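## Task

Move the mug onto the coffee table in the adjoining room. It must end upright, must not be dropped from more than a few centimetres or struck hard, and must stay there without the robot holding it. The robot must not tip over or finish leaning.

## Robot and tools

Robot: TidyBot++, one mobile base (0.54 m long, 0.50 m wide, 0.38 m tall) on four powered casters, carrying a single seven-joint arm with a two-finger gripper. The shoulder sits 0.12 m ahead of the base centre at 0.68 m height. Cameras: base_camera (fixed on the base, 644x364) and wrist_camera (fisheye on the hand, 644x476, looking along the hand). Loose objects may occasionally get nudged by something else.

Frames: the base frame has its origin on the floor below the base centre, x ahead, y to the left, z up. hand_pose is in this frame and marks the point between the finger pads; its z axis runs out along the fingers, its y axis is the closing direction. The odometry frame is the base frame as it was when the scene began. base_odometry heading is positive leftward, range -3.142 to 3.142; it counts wheel rotation, so slip shows up as motion, and it drifts a few cm and several degrees over many moves. base_tilt is in degrees, positive when leaning forward or right, with a fixed bias of up to about 1 degree.

execute_actions: argument "actions" is a list holding one action (or empty, which only reports state and images). Optional "cameras": list of "base_camera", "wrist_camera" or "all"; omitted/null/["all"] gives every camera, [] gives none. An action may contain "base", "joints", and "speeds"; its motions begin together. "base" holds exactly one relative command, an offset from where the base last reported itself: {"translate_m": d} straight ahead in metres (forward positive, -2 to 2), {"strafe_m": d} sideways in metres (left positive, -2 to 2), or {"rotate_rad": d} turn in place in radians (counter-clockwise from above positive, -6.3 to 6.3). "joints" is one object keyed by joint name giving absolute targets in radians: joint_1_rad (any angle; whole arm about vertical, positive is clockwise seen from above, opposite to heading), joint_2_rad shoulder -2.249 to 2.249, joint_3_rad any angle, joint_4_rad elbow -2.579 to 2.579, joint_5_rad any angle, joint_6_rad wrist -2.099 to 2.099, joint_7_rad any angle (hand pointing down: positive is counter-clockwise from above; at 1.57 fingers open left/right), and gripper_pos 0 (open) to 1 (closed), finger gap roughly 85 x (1 - gripper_pos) mm. Done-tolerances: ±0.039 for joints 1-4, ±0.056 for 5-7, ±0.03 gripper. Unbounded joints go the short way; for bigger turns send steps below half a revolution. "speeds" caps top speed for that action only: translate_m and strafe_m 0.05-0.5 m/s, rotate_rad 0.1-1.57 rad/s (top values are defaults). A base move needing over 8.667 s, any action over 15 s, an unknown key or an out-of-range number gets the call rejected with no motion. Keys left out may still be driving toward older targets.

Arm geometry with joint_1_rad 0, joint_3_rad 3.14, joint_5_rad 0 (near start): arm lies in the base's x-z plane. Tilt from vertical (forward positive): upper arm (0.42 m) = joint_2_rad; forearm (0.31 m) = joint_2_rad - joint_4_rad; hand (0.31 m to hand point) = that minus joint_6_rad. Reach forward of the shoulder = sum of length*sin(tilt); height above it = sum of length*cos(tilt). The arm starts folded, hand down, poking up to 0.08 m past the base front, elbow up to 1.15 m high. A downward hand reaches at most about 0.94 m height, and only close in. Closed fingertips extend about 20 mm beyond the hand point.

wait: {"seconds": 0 to 10}; commands nothing and returns state and images. zoom_image: {"camera", "region": [x0, y0, x1, y1]} pixels of the latest full image, top-left origin, region up to 504x504. finished_scene: {"scene": 1 or 2}; irreversible, reports success, and the result states the next task. Replying with no tool call ends everything. While you compose a reply the robot keeps its last command.

Result lines: base_status/joint_status per motion: "done" (base: wheels turned the full amount, even if slipping or blocked short), "off_target" (stopped away from target, maybe still pushing), "contact_stop"/"time_out" (target dropped, holds position), "not_followed" plus "joint command not followed" and "cause:" when a self-collision check withheld arm targets (gripper still acts; the withheld targets may be retried later). No check stops the arm hitting the base; "ARM HIT" reports a hard hit. on_its_own lists uncommanded motion. motor_effort is percent of max, bracket = peak, noisy and biased. Gripper at 1 reading "done" means empty; "off_target" means an object stopped the fingers. Motor temperatures follow joint_positions order; MOTOR HOT from 60 °C, and at 75 °C an OVER-TEMPERATURE FAULT lets the arm sink (joint_status "limit_stop_at_motor_heat"; resend targets). Torque sensors: joints 1-4 fault at 104.5 N m (warn 56.7), 5-7 at 51.3 (warn 29.4); a fault freezes arm and gripper for 10 s and skips the rest of the call while the base continues.

Accuracy: friction and load leave the hand a centimetre or more off; correct by sending each joint its previous command plus (desired minus read). Held objects make the arm sag; never command a joint to its read angle while holding. Trust camera images over hand_pose.

Avoid: dropping or slamming objects, letting them fall, driving with the arm snagged above about 0.8 m (tipping risk), horizontal shoves on a raised hand, blocked base pushes, fingers near the floor, and overheating from long holds.

Each tool is called after "Request:" as name(argument=value, ...) on one line, values as JSON.

## Session

Request:
execute_actions(actions=[])

Scene clock: 0.00 s.
Motor temperatures (°C, as the motors report them): [31 31 30 34 33 41 44]
base_odometry: x=+0.000 y=+0.000 heading=+0.000 (m, m, rad; odometry frame)
base_tilt: forward=-0.3 right=+0.2 (deg)
base_status: not commanded
joint_positions: joint_1_rad=-0.017 joint_2_rad=-0.380 joint_3_rad=+3.153 joint_4_rad=-2.500 joint_5_rad=-0.011 joint_6_rad=-0.867 joint_7_rad=+1.532 gripper_pos=+0.000
joint_status: not commanded
motor_effort: joint_1_rad=+0 joint_2_rad=+1 joint_3_rad=+2 joint_4_rad=+11 joint_5_rad=+0 joint_6_rad=+2 joint_7_rad=+0 (%)
hand_pose: x=+0.2788 y=+0.0054 z=+0.6008 quat_wxyz=(-0.008, +0.997, -0.019, +0.077) (m; base frame)
pictures: base_camera, wrist_camera
Images, in order (width x height): base_camera 644x364, wrist_camera 644x476.

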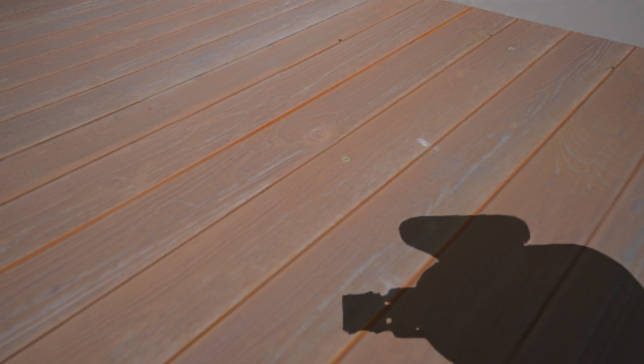

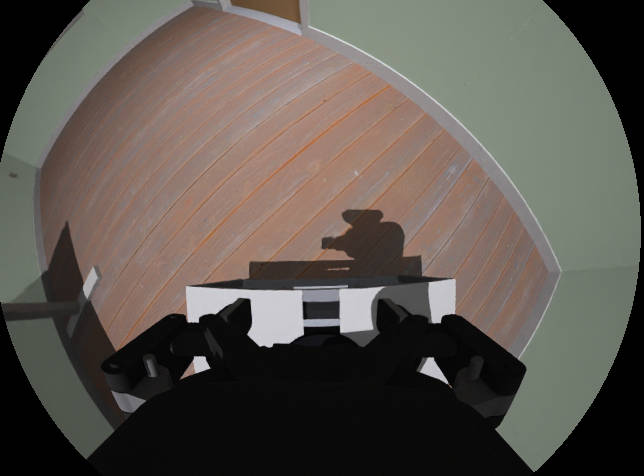

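Request:
execute_actions(actions=[{"joints":{"joint_6_rad":0.2,"joint_1_rad":-0.9}}], cameras=["wrist_camera"])

Scene clock: 4.80 s.
Motor temperatures (°C, as the motors report them): [31 31 30 34 33 41 44]
base_odometry: x=+0.000 y=+0.000 heading=+0.000 (m, m, rad; odometry frame)
base_tilt: forward=-0.3 right=+0.2 (deg)
base_status: not commanded
joint_positions: joint_1_rad=-0.879 joint_2_rad=-0.380 joint_3_rad=+3.153 joint_4_rad=-2.500 joint_5_rad=-0.011 joint_6_rad=+0.180 joint_7_rad=+1.532 gripper_pos=+0.000
joint_status: all done
motor_effort: joint_1_rad=+0(1) joint_2_rad=-5(4) joint_3_rad=+2(2) joint_4_rad=+17(17) joint_5_rad=-1(1) joint_6_rad=+10(9) joint_7_rad=+0(0) (%)
hand_pose: x=+0.3786 y=+0.3075 z=+0.7959 quat_wxyz=(-0.251, +0.757, +0.327, +0.506) (m; base frame)
pictures: wrist_camera
camera_calibration (this result's frames):
wrist_camera: T_world_to_cam=[[0.750092, -0.660449, -0.0341928, -0.0535885], [-0.268707, -0.257121, -0.92827, 0.967944], [0.604283, 0.705476, -0.370332, -0.0179611], [0, 0, 0, 1]] pos_world=[0.311144, 0.226157, 0.890029]
Images, in order (width x height): wrist_camera 644x476.

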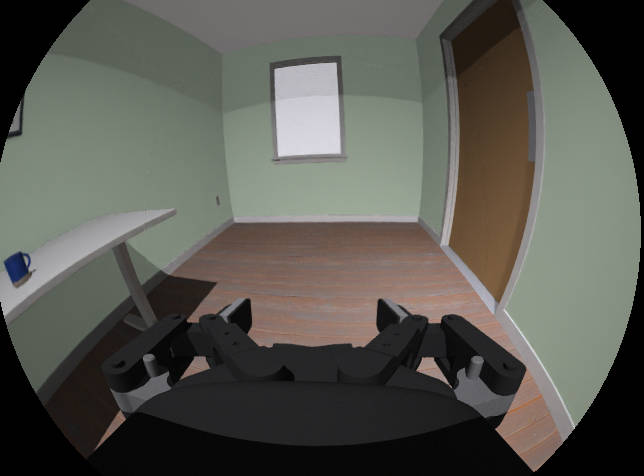

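Request:
execute_actions(actions=[{"base":{"rotate_rad":2.42},"joints":{"joint_1_rad":0.0,"joint_6_rad":-0.1}}])

Scene clock: 9.57 s.
Motor temperatures (°C, as the motors report them): [31 31 30 34 33 41 44]
base_odometry: x=+0.000 y=+0.000 heading=+2.419 (m, m, rad; odometry frame)
base_tilt: forward=-0.3 right=+0.2 (deg)
base_status: done
joint_positions: joint_1_rad=-0.023 joint_2_rad=-0.380 joint_3_rad=+3.153 joint_4_rad=-2.500 joint_5_rad=-0.011 joint_6_rad=-0.076 joint_7_rad=+1.532 gripper_pos=+0.000
joint_status: all done
motor_effort: joint_1_rad=-1(1) joint_2_rad=-4(4) joint_3_rad=+2(2) joint_4_rad=+16(17) joint_5_rad=-1(1) joint_6_rad=+8(10) joint_7_rad=+0(0) (%)
hand_pose: x=+0.4834 y=+0.0062 z=+0.7260 quat_wxyz=(-0.017, +0.890, -0.017, +0.455) (m; base frame)
pictures: base_camera, wrist_camera
camera_calibration (this result's frames):
wrist_camera: T_world_to_cam=[[-0.012032, -0.99948, -0.0299175, 0.0337423], [-0.593526, 0.0312175, -0.804209, 0.918943], [0.804725, 0.00808058, -0.593593, 0.174907], [0, 0, 0, 1]] pos_world=[0.405071, 0.00362434, 0.843855]
Images, in order (width x height): base_camera 644x364, wrist_camera 644x476.

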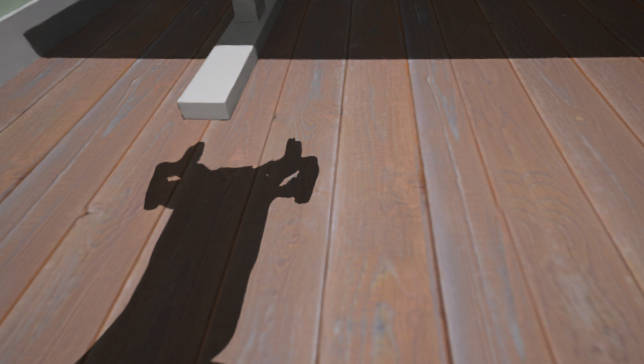

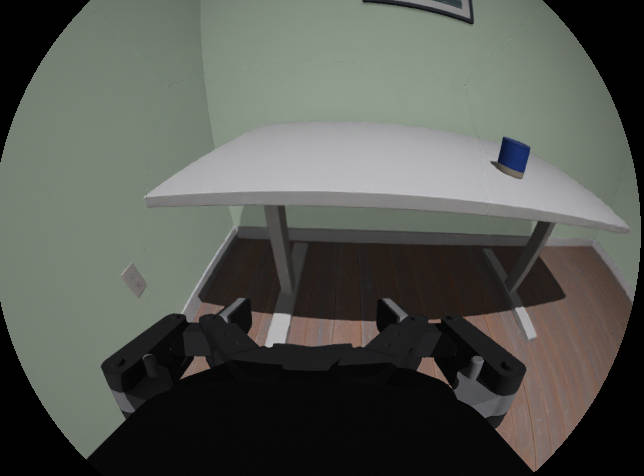

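Request:
execute_actions(actions=[{"base":{"translate_m":-0.2}}], cameras=[])

Request:
execute_actions(actions=[{"base":{"strafe_m":-0.47},"joints":{"joint_1_rad":0.02,"joint_2_rad":0.26,"joint_4_rad":-2.215,"joint_6_rad":0.765,"joint_7_rad":1.6}}])

Scene clock: 23.63 s.
Motor temperatures (°C, as the motors report them): [31 31 30 34 33 41 44]
base_odometry: x=+0.150 y=-0.132 heading=+2.420 (m, m, rad; odometry frame)
base_tilt: forward=-0.3 right=+0.2 (deg)
base_status: done
joint_positions: joint_1_rad=-0.023 joint_2_rad=-0.380 joint_3_rad=+3.153 joint_4_rad=-2.500 joint_5_rad=-0.011 joint_6_rad=-0.079 joint_7_rad=+1.532 gripper_pos=+0.000
joint_status: not commanded
motor_effort: joint_1_rad=-1(0) joint_2_rad=-4(8) joint_3_rad=+2(2) joint_4_rad=+16(17) joint_5_rad=-2(1) joint_6_rad=+9(9) joint_7_rad=+0(0) (%)
hand_pose: x=+0.4829 y=+0.0060 z=+0.7253 quat_wxyz=(-0.016, +0.891, -0.017, +0.454) (m; base frame)
pictures: none
No camera images: the call's "cameras" was empty. Leave "cameras" out to get every camera's image.

Scene clock: 25.93 s.
Motor temperatures (°C, as the motors report them): [31 31 30 34 33 41 44]
base_odometry: x=+0.461 y=+0.221 heading=+2.420 (m, m, rad; odometry frame)
base_tilt: forward=-0.3 right=+0.2 (deg)
base_status: done
joint_positions: joint_1_rad=+0.004 joint_2_rad=+0.243 joint_3_rad=+3.154 joint_4_rad=-2.238 joint_5_rad=-0.011 joint_6_rad=+0.744 joint_7_rad=+1.567 gripper_pos=+0.000
joint_status: all done
motor_effort: joint_1_rad=+0(2) joint_2_rad=-22(24) joint_3_rad=+1(3) joint_4_rad=+13(17) joint_5_rad=+0(1) joint_6_rad=+10(11) joint_7_rad=+0(0) (%)
hand_pose: x=+0.7202 y=-0.0103 z=+0.7902 quat_wxyz=(+0.005, +0.763, -0.012, +0.646) (m; base frame)
pictures: base_camera, wrist_camera
camera_calibration (this result's frames):
wrist_camera: T_world_to_cam=[[-0.0288588, -0.999553, 0.00780574, 0.00441966], [-0.175158, -0.00263138, -0.984537, 0.952494], [0.984117, -0.0297798, -0.175003, -0.437801], [0, 0, 0, 1]] pos_world=[0.597811, -0.00611355, 0.861114]
Images, in order (width x height): base_camera 644x364, wrist_camera 644x476.

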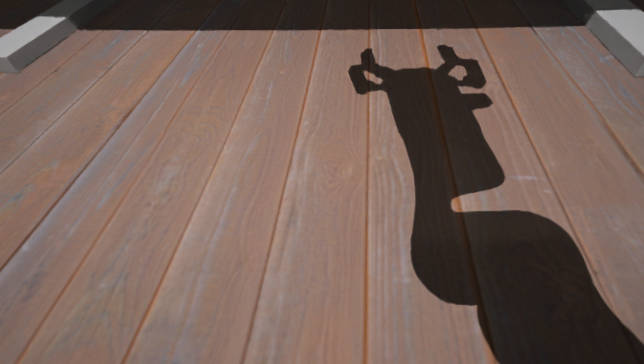

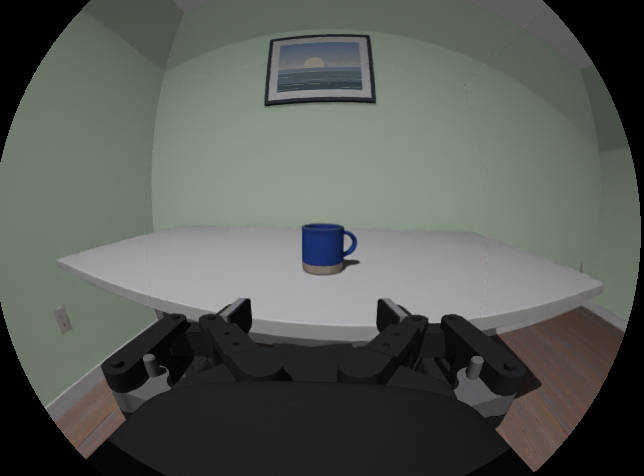

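Request:
zoom_image(camera="wrist_camera", region=[260,200,400,300])

Region (260, 200, 400, 300) of wrist_camera's 644x476 image, scaled by 3.600; it fills the top 360 rows of this view, and the rest is white.

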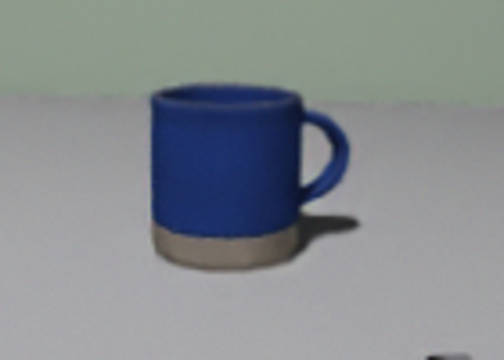

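Request:
execute_actions(actions=[{"base":{"strafe_m":0.55},"joints":{"joint_2_rad":0.31}}], cameras=[])

Request:
execute_actions(actions=[{"base":{"rotate_rad":-0.51}}], cameras=[])

Request:
execute_actions(actions=[{"base":{"translate_m":0.22}}])

Scene clock: 39.00 s.
Motor temperatures (°C, as the motors report them): [31 31 30 34 33 42 44]
base_odometry: x=+0.098 y=-0.193 heading=+2.420 (m, m, rad; odometry frame)
base_tilt: forward=-0.3 right=+0.1 (deg)
base_status: done
joint_positions: joint_1_rad=+0.014 joint_2_rad=+0.294 joint_3_rad=+3.151 joint_4_rad=-2.234 joint_5_rad=-0.011 joint_6_rad=+0.746 joint_7_rad=+1.567 gripper_pos=+0.000
joint_status: all done
motor_effort: joint_1_rad=+0(2) joint_2_rad=-24(26) joint_3_rad=+1(0) joint_4_rad=+13(14) joint_5_rad=-1(1) joint_6_rad=+10(10) joint_7_rad=+0(0) (%)
hand_pose: x=+0.7262 y=-0.0147 z=+0.7624 quat_wxyz=(+0.008, +0.777, -0.015, +0.629) (m; base frame)
pictures: none
No camera images: the call's "cameras" was empty. Leave "cameras" out to get every camera's image.

Scene clock: 40.50 s.
Motor temperatures (°C, as the motors report them): [31 31 30 34 33 42 44]
base_odometry: x=+0.098 y=-0.193 heading=+1.911 (m, m, rad; odometry frame)
base_tilt: forward=-0.3 right=+0.2 (deg)
base_status: done
joint_positions: joint_1_rad=+0.022 joint_2_rad=+0.294 joint_3_rad=+3.158 joint_4_rad=-2.234 joint_5_rad=-0.011 joint_6_rad=+0.746 joint_7_rad=+1.567 gripper_pos=+0.000
joint_status: not commanded
motor_effort: joint_1_rad=-1(4) joint_2_rad=-24(26) joint_3_rad=+2(1) joint_4_rad=+13(13) joint_5_rad=-1(1) joint_6_rad=+10(10) joint_7_rad=+0(0) (%)
hand_pose: x=+0.7260 y=-0.0237 z=+0.7624 quat_wxyz=(+0.013, +0.777, -0.020, +0.629) (m; base frame)
pictures: none
No camera images: the call's "cameras" was empty. Leave "cameras" out to get every camera's image.

Scene clock: 42.20 s.
Motor temperatures (°C, as the motors report them): [31 31 30 34 33 42 44]
base_odometry: x=+0.025 y=+0.015 heading=+1.910 (m, m, rad; odometry frame)
base_tilt: forward=-0.3 right=+0.2 (deg)
base_status: done
joint_positions: joint_1_rad=+0.022 joint_2_rad=+0.299 joint_3_rad=+3.158 joint_4_rad=-2.230 joint_5_rad=-0.011 joint_6_rad=+0.747 joint_7_rad=+1.567 gripper_pos=+0.000
joint_status: not commanded
motor_effort: joint_1_rad=+0(2) joint_2_rad=-24(27) joint_3_rad=+2(1) joint_4_rad=+13(14) joint_5_rad=-1(0) joint_6_rad=+10(11) joint_7_rad=-1(0) (%)
hand_pose: x=+0.7277 y=-0.0238 z=+0.7615 quat_wxyz=(+0.013, +0.777, -0.020, +0.628) (m; base frame)
pictures: base_camera, wrist_camera
camera_calibration (this result's frames):
wrist_camera: T_world_to_cam=[[-0.0506896, -0.998662, 0.0102692, 0.00539488], [-0.219119, 0.0010889, -0.975697, 0.95082], [0.97438, -0.0517079, -0.218881, -0.410627], [0, 0, 0, 1]] pos_world=[0.608723, -0.0168804, 0.837778]
Images, in order (width x height): base_camera 644x364, wrist_camera 644x476.

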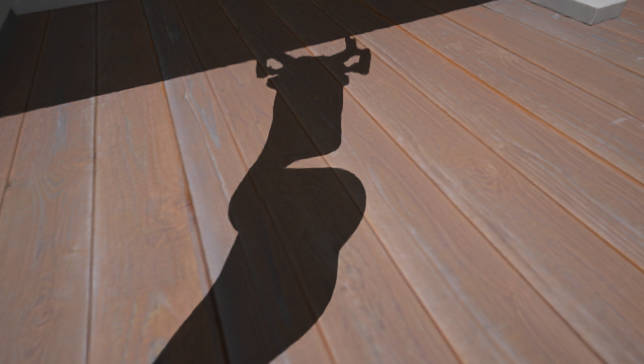

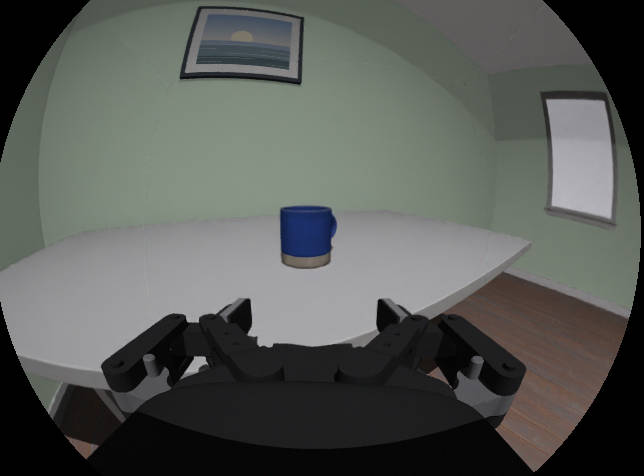

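Request:
execute_actions(actions=[{"base":{"strafe_m":0.007},"joints":{"joint_6_rad":0.81}}], cameras=[])

Request:
execute_actions(actions=[{"base":{"translate_m":0.12},"speeds":{"translate_m":0.15}}], cameras=["wrist_camera"])

Scene clock: 47.73 s.
Motor temperatures (°C, as the motors report them): [31 31 30 34 33 42 44]
base_odometry: x=+0.018 y=+0.013 heading=+1.910 (m, m, rad; odometry frame)
base_tilt: forward=-0.3 right=+0.2 (deg)
base_status: done
joint_positions: joint_1_rad=+0.022 joint_2_rad=+0.299 joint_3_rad=+3.156 joint_4_rad=-2.230 joint_5_rad=-0.011 joint_6_rad=+0.792 joint_7_rad=+1.567 gripper_pos=+0.000
joint_status: all done
motor_effort: joint_1_rad=+0(5) joint_2_rad=-24(26) joint_3_rad=+2(1) joint_4_rad=+12(13) joint_5_rad=-1(0) joint_6_rad=+10(11) joint_7_rad=-1(0) (%)
hand_pose: x=+0.7304 y=-0.0231 z=+0.7755 quat_wxyz=(+0.013, +0.763, -0.019, +0.646) (m; base frame)
pictures: none
No camera images: the call's "cameras" was empty. Leave "cameras" out to get every camera's image.

Scene clock: 49.20 s.
Motor temperatures (°C, as the motors report them): [31 31 30 34 33 42 44]
base_odometry: x=-0.022 y=+0.126 heading=+1.910 (m, m, rad; odometry frame)
base_tilt: forward=-0.3 right=+0.2 (deg)
base_status: done
joint_positions: joint_1_rad=+0.022 joint_2_rad=+0.299 joint_3_rad=+3.156 joint_4_rad=-2.230 joint_5_rad=-0.011 joint_6_rad=+0.792 joint_7_rad=+1.567 gripper_pos=+0.000
joint_status: not commanded
motor_effort: joint_1_rad=+0(3) joint_2_rad=-24(27) joint_3_rad=+1(0) joint_4_rad=+13(14) joint_5_rad=-2(1) joint_6_rad=+10(11) joint_7_rad=+0(0) (%)
hand_pose: x=+0.7305 y=-0.0230 z=+0.7755 quat_wxyz=(+0.013, +0.763, -0.019, +0.646) (m; base frame)
pictures: wrist_camera
camera_calibration (this result's frames):
wrist_camera: T_world_to_cam=[[-0.049751, -0.998715, 0.00967109, 0.00588305], [-0.174244, -0.000855454, -0.984702, 0.93928], [0.983445, -0.0506751, -0.173977, -0.45169], [0, 0, 0, 1]] pos_world=[0.608168, -0.0162104, 0.846271]
Images, in order (width x height): wrist_camera 644x476.

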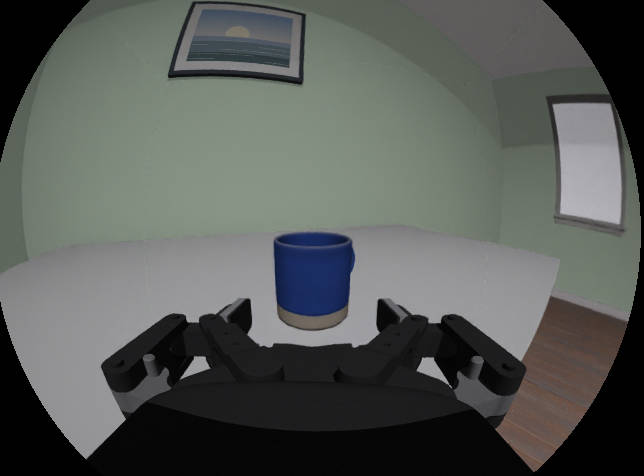

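Request:
execute_actions(actions=[{"base":{"translate_m":0.085},"speeds":{"translate_m":0.08}}], cameras=["wrist_camera"])

Scene clock: 52.67 s.
Motor temperatures (°C, as the motors report them): [31 31 30 34 33 42 44]
base_odometry: x=-0.050 y=+0.206 heading=+1.910 (m, m, rad; odometry frame)
base_tilt: forward=-0.3 right=+0.2 (deg)
base_status: done
joint_positions: joint_1_rad=+0.022 joint_2_rad=+0.299 joint_3_rad=+3.156 joint_4_rad=-2.229 joint_5_rad=-0.011 joint_6_rad=+0.792 joint_7_rad=+1.567 gripper_pos=+0.000
joint_status: not commanded
motor_effort: joint_1_rad=+0(2) joint_2_rad=-24(27) joint_3_rad=+1(3) joint_4_rad=+13(14) joint_5_rad=-1(1) joint_6_rad=+10(11) joint_7_rad=-1(0) (%)
hand_pose: x=+0.7306 y=-0.0230 z=+0.7755 quat_wxyz=(+0.013, +0.763, -0.019, +0.646) (m; base frame)
pictures: wrist_camera
camera_calibration (this result's frames):
wrist_camera: T_world_to_cam=[[-0.0497501, -0.998715, 0.00967386, 0.00588205], [-0.174245, -0.000858264, -0.984702, 0.939271], [0.983445, -0.0506746, -0.173979, -0.451764], [0, 0, 0, 1]] pos_world=[0.608241, -0.0162123, 0.846248]
Images, in order (width x height): wrist_camera 644x476.

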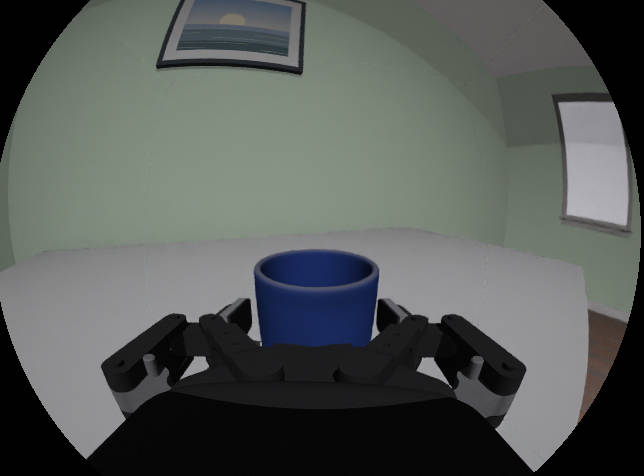

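Request:
execute_actions(actions=[{"base":{"translate_m":0.015},"speeds":{"translate_m":0.06}}], cameras=[])

Request:
execute_actions(actions=[{"joints":{"gripper_pos":1}}], cameras=["wrist_camera"])

Request:
execute_actions(actions=[{"joints":{"joint_2_rad":0.2}}], cameras=["wrist_camera"])

Scene clock: 56.87 s.
Motor temperatures (°C, as the motors report them): [31 31 30 34 33 42 44]
base_odometry: x=-0.056 y=+0.220 heading=+1.911 (m, m, rad; odometry frame)
base_tilt: forward=-0.3 right=+0.2 (deg)
base_status: done
joint_positions: joint_1_rad=+0.022 joint_2_rad=+0.300 joint_3_rad=+3.156 joint_4_rad=-2.229 joint_5_rad=-0.011 joint_6_rad=+0.792 joint_7_rad=+1.567 gripper_pos=+0.000
joint_status: not commanded
motor_effort: joint_1_rad=+0(1) joint_2_rad=-25(26) joint_3_rad=+1(2) joint_4_rad=+12(14) joint_5_rad=-1(2) joint_6_rad=+10(10) joint_7_rad=+0(0) (%)
hand_pose: x=+0.7309 y=-0.0231 z=+0.7751 quat_wxyz=(+0.013, +0.763, -0.019, +0.646) (m; base frame)
pictures: none
No camera images: the call's "cameras" was empty. Leave "cameras" out to get every camera's image.

Scene clock: 57.97 s.
Motor temperatures (°C, as the motors report them): [31 31 30 34 33 42 44]
base_odometry: x=-0.056 y=+0.220 heading=+1.911 (m, m, rad; odometry frame)
base_tilt: forward=-0.3 right=+0.2 (deg)
base_status: not commanded
joint_positions: joint_1_rad=+0.022 joint_2_rad=+0.300 joint_3_rad=+3.156 joint_4_rad=-2.229 joint_5_rad=-0.011 joint_6_rad=+0.793 joint_7_rad=+1.567 gripper_pos=+0.113
joint_status: gripper_pos off_target (ended at +0.113, target +1.000)
motor_effort: joint_1_rad=-1(2) joint_2_rad=-24(24) joint_3_rad=+2(0) joint_4_rad=+13(13) joint_5_rad=+0(0) joint_6_rad=+9(10) joint_7_rad=+0(0) (%)
hand_pose: x=+0.7309 y=-0.0231 z=+0.7754 quat_wxyz=(+0.013, +0.763, -0.019, +0.646) (m; base frame)
pictures: wrist_camera
camera_calibration (this result's frames):
wrist_camera: T_world_to_cam=[[-0.0497518, -0.998715, 0.00969669, 0.00587317], [-0.173935, -0.000896431, -0.984757, 0.939014], [0.9835, -0.05068, -0.173667, -0.4524], [0, 0, 0, 1]] pos_world=[0.608555, -0.0162203, 0.846076]
Images, in order (width x height): wrist_camera 644x476.

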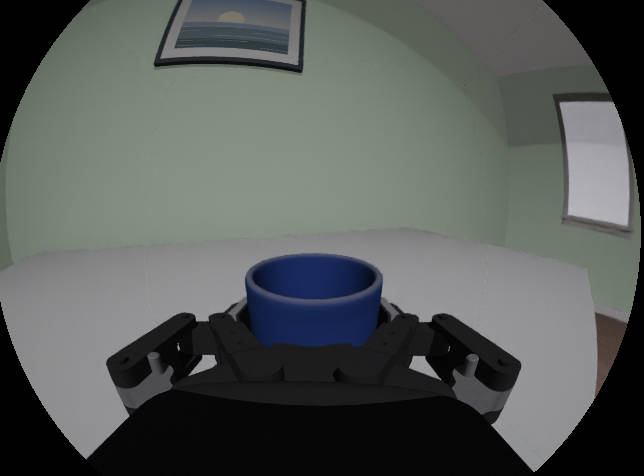

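Scene clock: 59.00 s.
Motor temperatures (°C, as the motors report them): [31 31 30 34 33 42 44]
base_odometry: x=-0.056 y=+0.220 heading=+1.911 (m, m, rad; odometry frame)
base_tilt: forward=-0.2 right=+0.2 (deg)
base_status: not commanded
joint_positions: joint_1_rad=+0.022 joint_2_rad=+0.233 joint_3_rad=+3.156 joint_4_rad=-2.229 joint_5_rad=-0.011 joint_6_rad=+0.793 joint_7_rad=+1.567 gripper_pos=+0.113
joint_status: all done
motor_effort: joint_1_rad=+0(0) joint_2_rad=-27(31) joint_3_rad=+1(1) joint_4_rad=+17(17) joint_5_rad=-1(1) joint_6_rad=+13(14) joint_7_rad=+0(0) (%)
hand_pose: x=+0.7232 y=-0.0229 z=+0.8164 quat_wxyz=(+0.013, +0.741, -0.019, +0.672) (m; base frame)
pictures: wrist_camera
camera_calibration (this result's frames):
wrist_camera: T_world_to_cam=[[-0.0503427, -0.998701, 0.00782483, 0.00721933], [-0.107209, -0.00238562, -0.994234, 0.937538], [0.992961, -0.0508913, -0.10695, -0.498993], [0, 0, 0, 1]] pos_world=[0.596356, -0.0159478, 0.878708]
Images, in order (width x height): wrist_camera 644x476.

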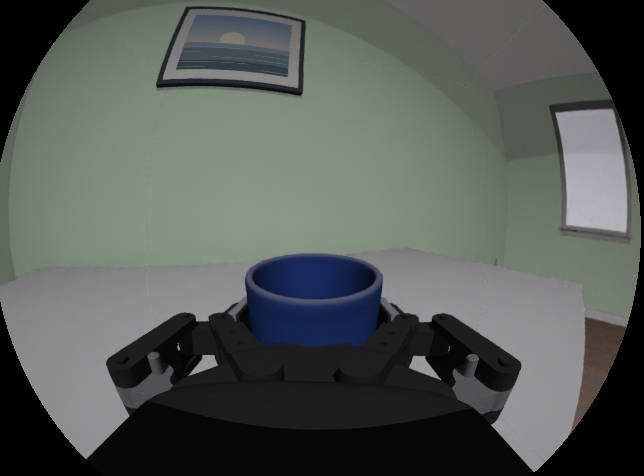

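Request:
execute_actions(actions=[{"base":{"translate_m":-0.35},"joints":{"joint_2_rad":-0.3,"joint_4_rad":-2.5,"joint_6_rad":0.5}}], cameras=[])

Request:
execute_actions(actions=[{"base":{"rotate_rad":-1.04},"speeds":{"rotate_rad":1.0}}], cameras=[])

Request:
execute_actions(actions=[{"base":{"translate_m":1.6}}], cameras=[])

Request:
execute_actions(actions=[{"base":{"rotate_rad":-1.57},"speeds":{"rotate_rad":1.0}}])

Scene clock: 68.97 s.
Motor temperatures (°C, as the motors report them): [31 32 30 34 33 42 44]
base_odometry: x=+0.061 y=-0.110 heading=+1.910 (m, m, rad; odometry frame)
base_tilt: forward=-0.3 right=+0.2 (deg)
base_status: done
joint_positions: joint_1_rad=+0.022 joint_2_rad=-0.280 joint_3_rad=+3.156 joint_4_rad=-2.501 joint_5_rad=-0.011 joint_6_rad=+0.502 joint_7_rad=+1.567 gripper_pos=+0.113
joint_status: all done
motor_effort: joint_1_rad=+0(4) joint_2_rad=-10(28) joint_3_rad=+2(1) joint_4_rad=+19(20) joint_5_rad=+0(0) joint_6_rad=+13(13) joint_7_rad=+0(0) (%)
hand_pose: x=+0.5607 y=-0.0170 z=+0.8500 quat_wxyz=(+0.008, +0.757, -0.022, +0.653) (m; base frame)
pictures: none
No camera images: the call's "cameras" was empty. Leave "cameras" out to get every camera's image.

Scene clock: 70.93 s.
Motor temperatures (°C, as the motors report them): [31 32 30 35 33 42 44]
base_odometry: x=+0.061 y=-0.110 heading=+0.871 (m, m, rad; odometry frame)
base_tilt: forward=-0.3 right=+0.1 (deg)
base_status: done
joint_positions: joint_1_rad=+0.022 joint_2_rad=-0.280 joint_3_rad=+3.155 joint_4_rad=-2.501 joint_5_rad=-0.011 joint_6_rad=+0.502 joint_7_rad=+1.567 gripper_pos=+0.113
joint_status: not commanded
motor_effort: joint_1_rad=-1(1) joint_2_rad=-10(10) joint_3_rad=+2(4) joint_4_rad=+19(20) joint_5_rad=-1(2) joint_6_rad=+13(13) joint_7_rad=+0(0) (%)
hand_pose: x=+0.5607 y=-0.0163 z=+0.8500 quat_wxyz=(+0.008, +0.757, -0.021, +0.653) (m; base frame)
pictures: none
No camera images: the call's "cameras" was empty. Leave "cameras" out to get every camera's image.

Scene clock: 75.50 s.
Motor temperatures (°C, as the motors report them): [31 32 30 35 33 42 44]
base_odometry: x=+1.093 y=+1.113 heading=+0.870 (m, m, rad; odometry frame)
base_tilt: forward=-0.3 right=+0.2 (deg)
base_status: done
joint_positions: joint_1_rad=+0.022 joint_2_rad=-0.281 joint_3_rad=+3.155 joint_4_rad=-2.501 joint_5_rad=-0.011 joint_6_rad=+0.501 joint_7_rad=+1.567 gripper_pos=+0.113
joint_status: not commanded
motor_effort: joint_1_rad=+0(1) joint_2_rad=-10(12) joint_3_rad=+2(2) joint_4_rad=+19(20) joint_5_rad=+0(1) joint_6_rad=+13(14) joint_7_rad=+0(0) (%)
hand_pose: x=+0.5605 y=-0.0163 z=+0.8499 quat_wxyz=(+0.008, +0.757, -0.021, +0.653) (m; base frame)
pictures: none
No camera images: the call's "cameras" was empty. Leave "cameras" out to get every camera's image.

Scene clock: 78.00 s.
Motor temperatures (°C, as the motors report them): [31 32 30 35 33 42 44]
base_odometry: x=+1.093 y=+1.113 heading=-0.699 (m, m, rad; odometry frame)
base_tilt: forward=-0.3 right=+0.2 (deg)
base_status: done
joint_positions: joint_1_rad=+0.022 joint_2_rad=-0.281 joint_3_rad=+3.154 joint_4_rad=-2.501 joint_5_rad=-0.011 joint_6_rad=+0.501 joint_7_rad=+1.567 gripper_pos=+0.113
joint_status: not commanded
motor_effort: joint_1_rad=-1(2) joint_2_rad=-10(10) joint_3_rad=+2(3) joint_4_rad=+19(19) joint_5_rad=-1(1) joint_6_rad=+13(13) joint_7_rad=-1(0) (%)
hand_pose: x=+0.5605 y=-0.0159 z=+0.8499 quat_wxyz=(+0.008, +0.757, -0.021, +0.653) (m; base frame)
pictures: base_camera, wrist_camera
camera_calibration (this result's frames):
wrist_camera: T_world_to_cam=[[-0.0451235, -0.998981, -0.000609022, 0.00994745], [-0.157345, 0.00770923, -0.987514, 0.975902], [0.986512, -0.0444642, -0.157533, -0.286759], [0, 0, 0, 1]] pos_world=[0.436894, -0.0103366, 0.918549]
Images, in order (width x height): base_camera 644x364, wrist_camera 644x476.

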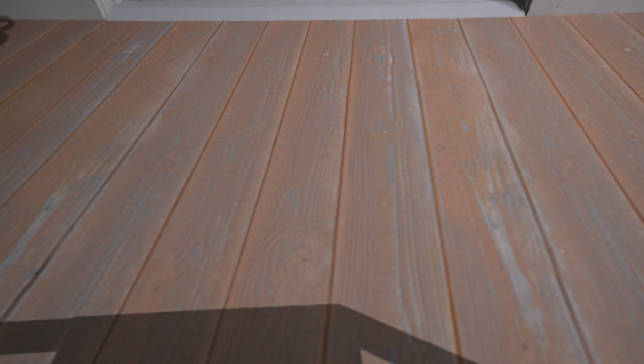

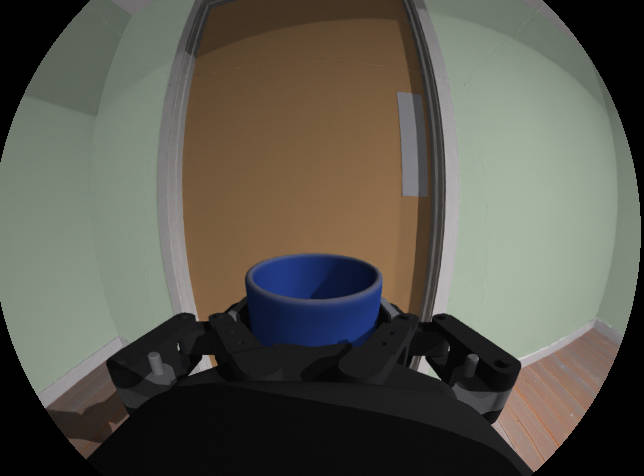

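Request:
execute_actions(actions=[{"base":{"rotate_rad":-0.04},"joints":{"joint_1_rad":3.0,"joint_2_rad":-0.15,"joint_6_rad":0.66}}], cameras=[])

Request:
execute_actions(actions=[{"base":{"translate_m":0.8}}])

Scene clock: 91.57 s.
Motor temperatures (°C, as the motors report them): [31 32 30 35 33 42 44]
base_odometry: x=+1.093 y=+1.113 heading=-0.738 (m, m, rad; odometry frame)
base_tilt: forward=-0.3 right=+0.2 (deg)
base_status: done
joint_positions: joint_1_rad=+2.981 joint_2_rad=-0.163 joint_3_rad=+3.153 joint_4_rad=-2.501 joint_5_rad=-0.011 joint_6_rad=+0.617 joint_7_rad=+1.567 gripper_pos=+0.113
joint_status: all done
motor_effort: joint_1_rad=-1(2) joint_2_rad=-13(12) joint_3_rad=+1(3) joint_4_rad=+18(19) joint_5_rad=-1(1) joint_6_rad=+13(13) joint_7_rad=+0(0) (%)
hand_pose: x=-0.3419 y=-0.0686 z=+0.8319 quat_wxyz=(+0.650, +0.049, -0.757, +0.051) (m; base frame)
pictures: none
No camera images: the call's "cameras" was empty. Leave "cameras" out to get every camera's image.

Scene clock: 94.53 s.
Motor temperatures (°C, as the motors report them): [31 32 30 35 33 42 44]
base_odometry: x=+1.684 y=+0.574 heading=-0.739 (m, m, rad; odometry frame)
base_tilt: forward=-0.3 right=+0.2 (deg)
base_status: done
joint_positions: joint_1_rad=+2.981 joint_2_rad=-0.154 joint_3_rad=+3.153 joint_4_rad=-2.501 joint_5_rad=-0.011 joint_6_rad=+0.618 joint_7_rad=+1.567 gripper_pos=+0.113
joint_status: not commanded
motor_effort: joint_1_rad=+0(1) joint_2_rad=-13(15) joint_3_rad=+2(2) joint_4_rad=+18(19) joint_5_rad=-1(1) joint_6_rad=+13(14) joint_7_rad=-1(0) (%)
hand_pose: x=-0.3432 y=-0.0688 z=+0.8281 quat_wxyz=(+0.647, +0.050, -0.759, +0.051) (m; base frame)
pictures: base_camera, wrist_camera
camera_calibration (this result's frames):
wrist_camera: T_world_to_cam=[[-0.137306, 0.990527, 0.00203485, 0.019419], [0.165239, 0.0249307, -0.985938, 0.923281], [-0.976649, -0.135039, -0.167097, -0.0731195], [0, 0, 0, 1]] pos_world=[-0.221308, -0.052127, 0.898041]
Images, in order (width x height): base_camera 644x364, wrist_camera 644x476.

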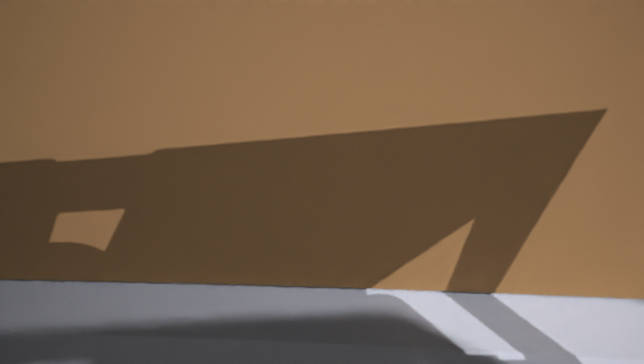

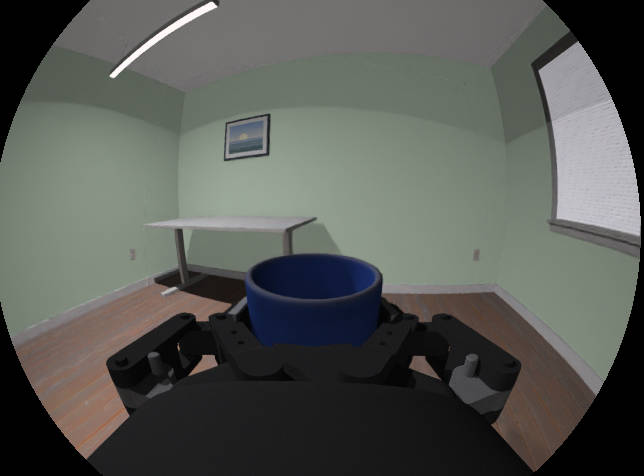

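Request:
execute_actions(actions=[{"base":{"translate_m":0.35},"speeds":{"translate_m":0.07}}], cameras=["base_camera"])

Request:
execute_actions(actions=[{"base":{"translate_m":0.4},"speeds":{"translate_m":0.12}}])

Scene clock: 105.30 s.
Motor temperatures (°C, as the motors report them): [31 31 30 35 33 42 44]
base_odometry: x=+1.939 y=+0.339 heading=-0.743 (m, m, rad; odometry frame)
base_tilt: forward=-0.4 right=+0.2 (deg)
base_status: translate_m time_out (by the wheels' count: +0.346 of +0.350)
joint_positions: joint_1_rad=+2.991 joint_2_rad=-0.144 joint_3_rad=+3.152 joint_4_rad=-2.505 joint_5_rad=-0.011 joint_6_rad=+0.628 joint_7_rad=+1.568 gripper_pos=+0.113
joint_status: not commanded
motor_effort: joint_1_rad=+0(4) joint_2_rad=-14(19) joint_3_rad=+2(6) joint_4_rad=+18(20) joint_5_rad=-1(2) joint_6_rad=+13(15) joint_7_rad=+0(0) (%)
hand_pose: x=-0.3446 y=-0.0647 z=+0.8246 quat_wxyz=(+0.646, +0.046, -0.761, +0.048) (m; base frame)
pictures: base_camera
Images, in order (width x height): base_camera 644x364.

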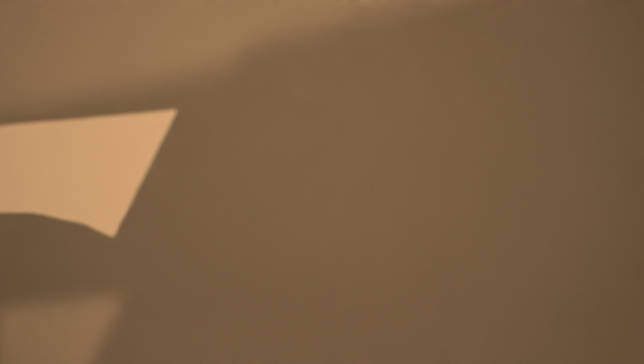

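not run: a stop came earlier in this reply.

Request:
execute_actions(actions=[{"base":{"translate_m":0.3},"speeds":{"translate_m":0.15}}])

Scene clock: 111.50 s.
Motor temperatures (°C, as the motors report them): [31 31 30 35 33 42 44]
base_odometry: x=+2.157 y=+0.138 heading=-0.747 (m, m, rad; odometry frame)
base_tilt: forward=-0.4 right=+0.1 (deg)
base_status: translate_m time_out (by the wheels' count: +0.296 of +0.300)
joint_positions: joint_1_rad=+2.993 joint_2_rad=-0.140 joint_3_rad=+3.151 joint_4_rad=-2.508 joint_5_rad=-0.011 joint_6_rad=+0.633 joint_7_rad=+1.568 gripper_pos=+0.113
joint_status: not commanded
motor_effort: joint_1_rad=+0(5) joint_2_rad=-14(19) joint_3_rad=+2(7) joint_4_rad=+17(20) joint_5_rad=-1(4) joint_6_rad=+13(15) joint_7_rad=+0(0) (%)
hand_pose: x=-0.3446 y=-0.0640 z=+0.8222 quat_wxyz=(+0.645, +0.046, -0.762, +0.047) (m; base frame)
pictures: base_camera, wrist_camera
camera_calibration (this result's frames):
wrist_camera: T_world_to_cam=[[-0.126592, 0.991951, 0.00279274, 0.0176026], [0.172098, 0.0247357, -0.984769, 0.918948], [-0.976912, -0.124184, -0.173845, -0.0686842], [0, 0, 0, 1]] pos_world=[-0.22302, -0.0487211, 0.892962]
Images, in order (width x height): base_camera 644x364, wrist_camera 644x476.

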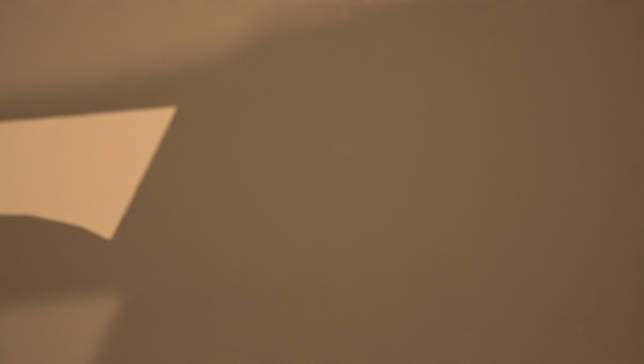

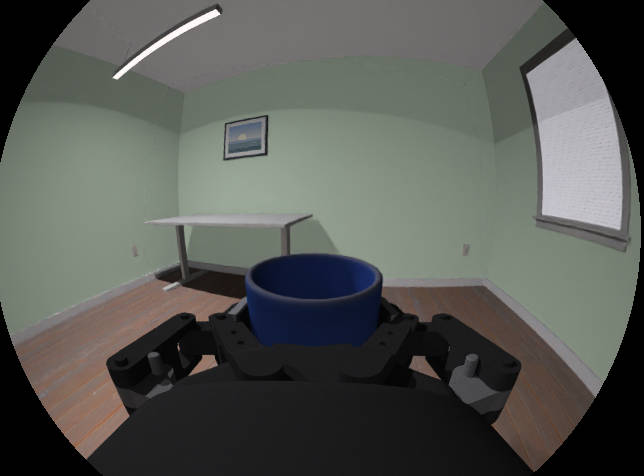

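Request:
execute_actions(actions=[{"base":{"translate_m":-0.3}}], cameras=["base_camera"])

Scene clock: 115.07 s.
Motor temperatures (°C, as the motors report them): [31 31 30 35 33 42 44]
base_odometry: x=+1.936 y=+0.341 heading=-0.746 (m, m, rad; odometry frame)
base_tilt: forward=-0.3 right=+0.2 (deg)
base_status: done
joint_positions: joint_1_rad=+2.993 joint_2_rad=-0.139 joint_3_rad=+3.151 joint_4_rad=-2.509 joint_5_rad=-0.011 joint_6_rad=+0.633 joint_7_rad=+1.568 gripper_pos=+0.113
joint_status: not commanded
motor_effort: joint_1_rad=+0(1) joint_2_rad=-13(18) joint_3_rad=+2(2) joint_4_rad=+18(19) joint_5_rad=+0(0) joint_6_rad=+13(14) joint_7_rad=+0(0) (%)
hand_pose: x=-0.3447 y=-0.0640 z=+0.8218 quat_wxyz=(+0.644, +0.046, -0.762, +0.047) (m; base frame)
pictures: base_camera
Images, in order (width x height): base_camera 644x364.

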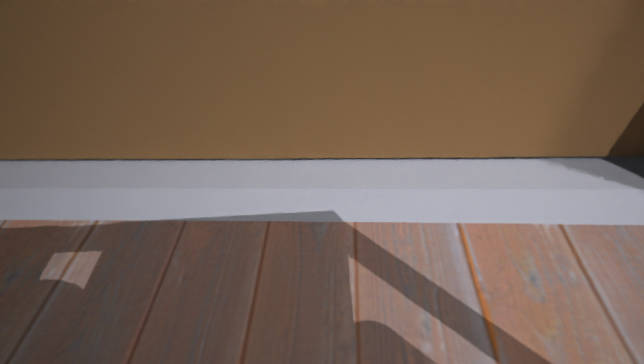

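Request:
execute_actions(actions=[{"base":{"strafe_m":-0.1}}], cameras=[])

Request:
execute_actions(actions=[{"base":{"rotate_rad":0.17}}], cameras=[])

Request:
execute_actions(actions=[{"base":{"translate_m":0.6},"speeds":{"translate_m":0.3}}])

Scene clock: 122.13 s.
Motor temperatures (°C, as the motors report them): [31 31 30 35 33 42 44]
base_odometry: x=+1.868 y=+0.268 heading=-0.746 (m, m, rad; odometry frame)
base_tilt: forward=-0.3 right=+0.2 (deg)
base_status: done
joint_positions: joint_1_rad=+2.993 joint_2_rad=-0.139 joint_3_rad=+3.150 joint_4_rad=-2.509 joint_5_rad=-0.011 joint_6_rad=+0.633 joint_7_rad=+1.568 gripper_pos=+0.113
joint_status: not commanded
motor_effort: joint_1_rad=+0(1) joint_2_rad=-13(14) joint_3_rad=+2(3) joint_4_rad=+17(18) joint_5_rad=-1(1) joint_6_rad=+13(14) joint_7_rad=+0(0) (%)
hand_pose: x=-0.3446 y=-0.0646 z=+0.8218 quat_wxyz=(+0.644, +0.046, -0.762, +0.047) (m; base frame)
pictures: none
No camera images: the call's "cameras" was empty. Leave "cameras" out to get every camera's image.

Scene clock: 123.07 s.
Motor temperatures (°C, as the motors report them): [31 31 30 35 33 42 44]
base_odometry: x=+1.868 y=+0.268 heading=-0.576 (m, m, rad; odometry frame)
base_tilt: forward=-0.3 right=+0.2 (deg)
base_status: done
joint_positions: joint_1_rad=+2.993 joint_2_rad=-0.139 joint_3_rad=+3.150 joint_4_rad=-2.509 joint_5_rad=-0.011 joint_6_rad=+0.633 joint_7_rad=+1.568 gripper_pos=+0.113
joint_status: not commanded
motor_effort: joint_1_rad=+0(1) joint_2_rad=-13(15) joint_3_rad=+2(2) joint_4_rad=+18(18) joint_5_rad=-1(2) joint_6_rad=+13(14) joint_7_rad=+0(0) (%)
hand_pose: x=-0.3446 y=-0.0646 z=+0.8218 quat_wxyz=(+0.644, +0.046, -0.762, +0.047) (m; base frame)
pictures: none
No camera images: the call's "cameras" was empty. Leave "cameras" out to get every camera's image.

Scene clock: 128.47 s.
Motor temperatures (°C, as the motors report them): [31 31 30 35 33 42 44]
base_odometry: x=+2.368 y=-0.056 heading=-0.579 (m, m, rad; odometry frame)
base_tilt: forward=-0.3 right=+0.2 (deg)
base_status: translate_m time_out (by the wheels' count: +0.596 of +0.600)
joint_positions: joint_1_rad=+2.995 joint_2_rad=-0.139 joint_3_rad=+3.153 joint_4_rad=-2.514 joint_5_rad=-0.011 joint_6_rad=+0.634 joint_7_rad=+1.568 gripper_pos=+0.113
joint_status: not commanded
motor_effort: joint_1_rad=-1(6) joint_2_rad=-12(20) joint_3_rad=+1(8) joint_4_rad=+17(24) joint_5_rad=+0(4) joint_6_rad=+13(15) joint_7_rad=+0(0) (%)
hand_pose: x=-0.3437 y=-0.0620 z=+0.8195 quat_wxyz=(+0.643, +0.044, -0.763, +0.045) (m; base frame)
pictures: base_camera, wrist_camera
camera_calibration (this result's frames):
wrist_camera: T_world_to_cam=[[-0.122705, 0.99244, 0.00265336, 0.0171867], [0.176645, 0.024471, -0.98397, 0.916979], [-0.976596, -0.120269, -0.178312, -0.0639877], [0, 0, 0, 1]] pos_world=[-0.222361, -0.0471919, 0.890825]
Images, in order (width x height): base_camera 644x364, wrist_camera 644x476.

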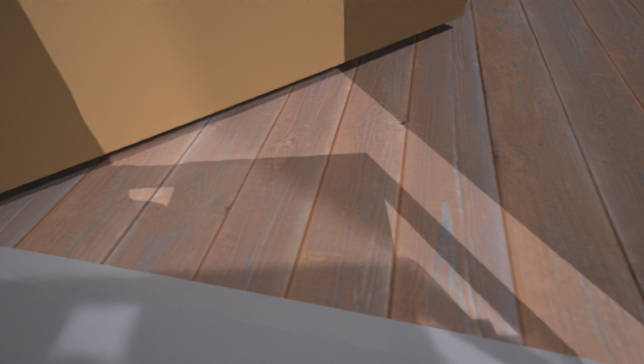

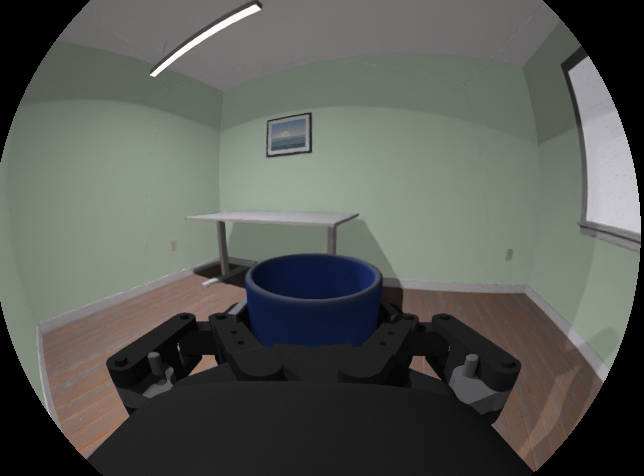

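Request:
execute_actions(actions=[{"base":{"translate_m":-0.4}}], cameras=[])

Request:
execute_actions(actions=[{"base":{"rotate_rad":-0.12}}], cameras=["base_camera"])

Scene clock: 133.13 s.
Motor temperatures (°C, as the motors report them): [31 31 30 35 33 42 44]
base_odometry: x=+2.033 y=+0.162 heading=-0.579 (m, m, rad; odometry frame)
base_tilt: forward=-0.3 right=+0.2 (deg)
base_status: done
joint_positions: joint_1_rad=+2.995 joint_2_rad=-0.138 joint_3_rad=+3.153 joint_4_rad=-2.514 joint_5_rad=-0.011 joint_6_rad=+0.634 joint_7_rad=+1.568 gripper_pos=+0.113
joint_status: not commanded
motor_effort: joint_1_rad=+0(1) joint_2_rad=-13(19) joint_3_rad=+1(2) joint_4_rad=+17(19) joint_5_rad=-1(0) joint_6_rad=+13(14) joint_7_rad=+0(0) (%)
hand_pose: x=-0.3439 y=-0.0620 z=+0.8190 quat_wxyz=(+0.643, +0.044, -0.764, +0.045) (m; base frame)
pictures: none
No camera images: the call's "cameras" was empty. Leave "cameras" out to get every camera's image.

Scene clock: 133.97 s.
Motor temperatures (°C, as the motors report them): [31 31 30 35 33 42 44]
base_odometry: x=+2.033 y=+0.162 heading=-0.699 (m, m, rad; odometry frame)
base_tilt: forward=-0.3 right=+0.2 (deg)
base_status: done
joint_positions: joint_1_rad=+2.995 joint_2_rad=-0.138 joint_3_rad=+3.153 joint_4_rad=-2.514 joint_5_rad=-0.011 joint_6_rad=+0.634 joint_7_rad=+1.568 gripper_pos=+0.113
joint_status: not commanded
motor_effort: joint_1_rad=-1(1) joint_2_rad=-13(14) joint_3_rad=+2(2) joint_4_rad=+17(18) joint_5_rad=-1(1) joint_6_rad=+13(13) joint_7_rad=+0(0) (%)
hand_pose: x=-0.3439 y=-0.0620 z=+0.8190 quat_wxyz=(+0.643, +0.044, -0.764, +0.045) (m; base frame)
pictures: base_camera
Images, in order (width x height): base_camera 644x364.

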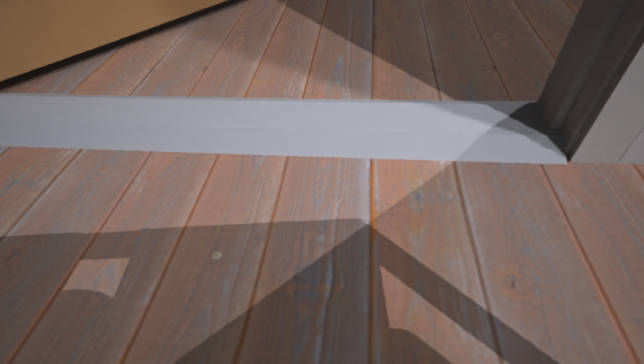

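Request:
execute_actions(actions=[{"base":{"translate_m":1.05}}])

Scene clock: 138.70 s.
Motor temperatures (°C, as the motors report them): [31 31 30 35 33 42 44]
base_odometry: x=+2.837 y=-0.514 heading=-0.699 (m, m, rad; odometry frame)
base_tilt: forward=+2.5 right=+0.3 (deg)
base_status: done
joint_positions: joint_1_rad=+3.000 joint_2_rad=-0.144 joint_3_rad=+3.151 joint_4_rad=-2.524 joint_5_rad=-0.010 joint_6_rad=+0.637 joint_7_rad=+1.568 gripper_pos=+0.113
joint_status: not commanded
motor_effort: joint_1_rad=+0(14) joint_2_rad=-13(39) joint_3_rad=+2(13) joint_4_rad=+18(42) joint_5_rad=-1(7) joint_6_rad=+13(21) joint_7_rad=+0(0) (%)
hand_pose: x=-0.3406 y=-0.0603 z=+0.8176 quat_wxyz=(+0.642, +0.044, -0.764, +0.044) (m; base frame)
pictures: base_camera, wrist_camera
camera_calibration (this result's frames):
wrist_camera: T_world_to_cam=[[-0.120369, 0.992723, 0.00363108, 0.0159696], [0.178479, 0.0252386, -0.98362, 0.914856], [-0.976553, -0.117749, -0.180218, -0.0593245], [0, 0, 0, 1]] pos_world=[-0.219294, -0.0459284, 0.889121]
Images, in order (width x height): base_camera 644x364, wrist_camera 644x476.

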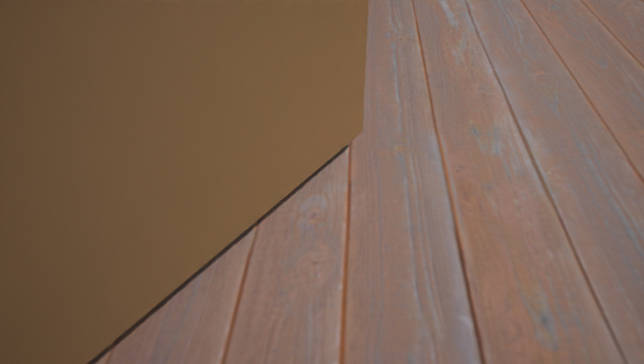

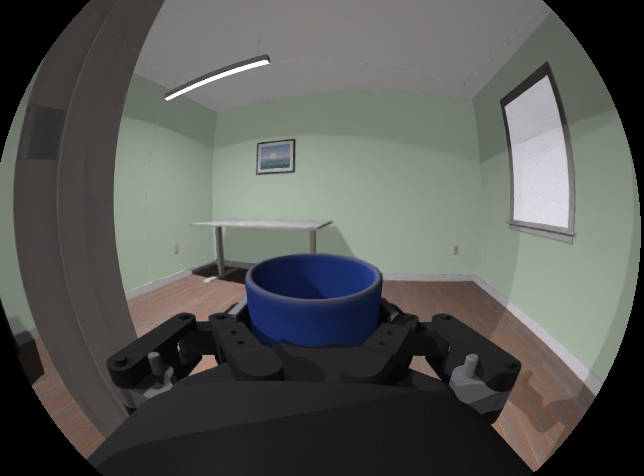

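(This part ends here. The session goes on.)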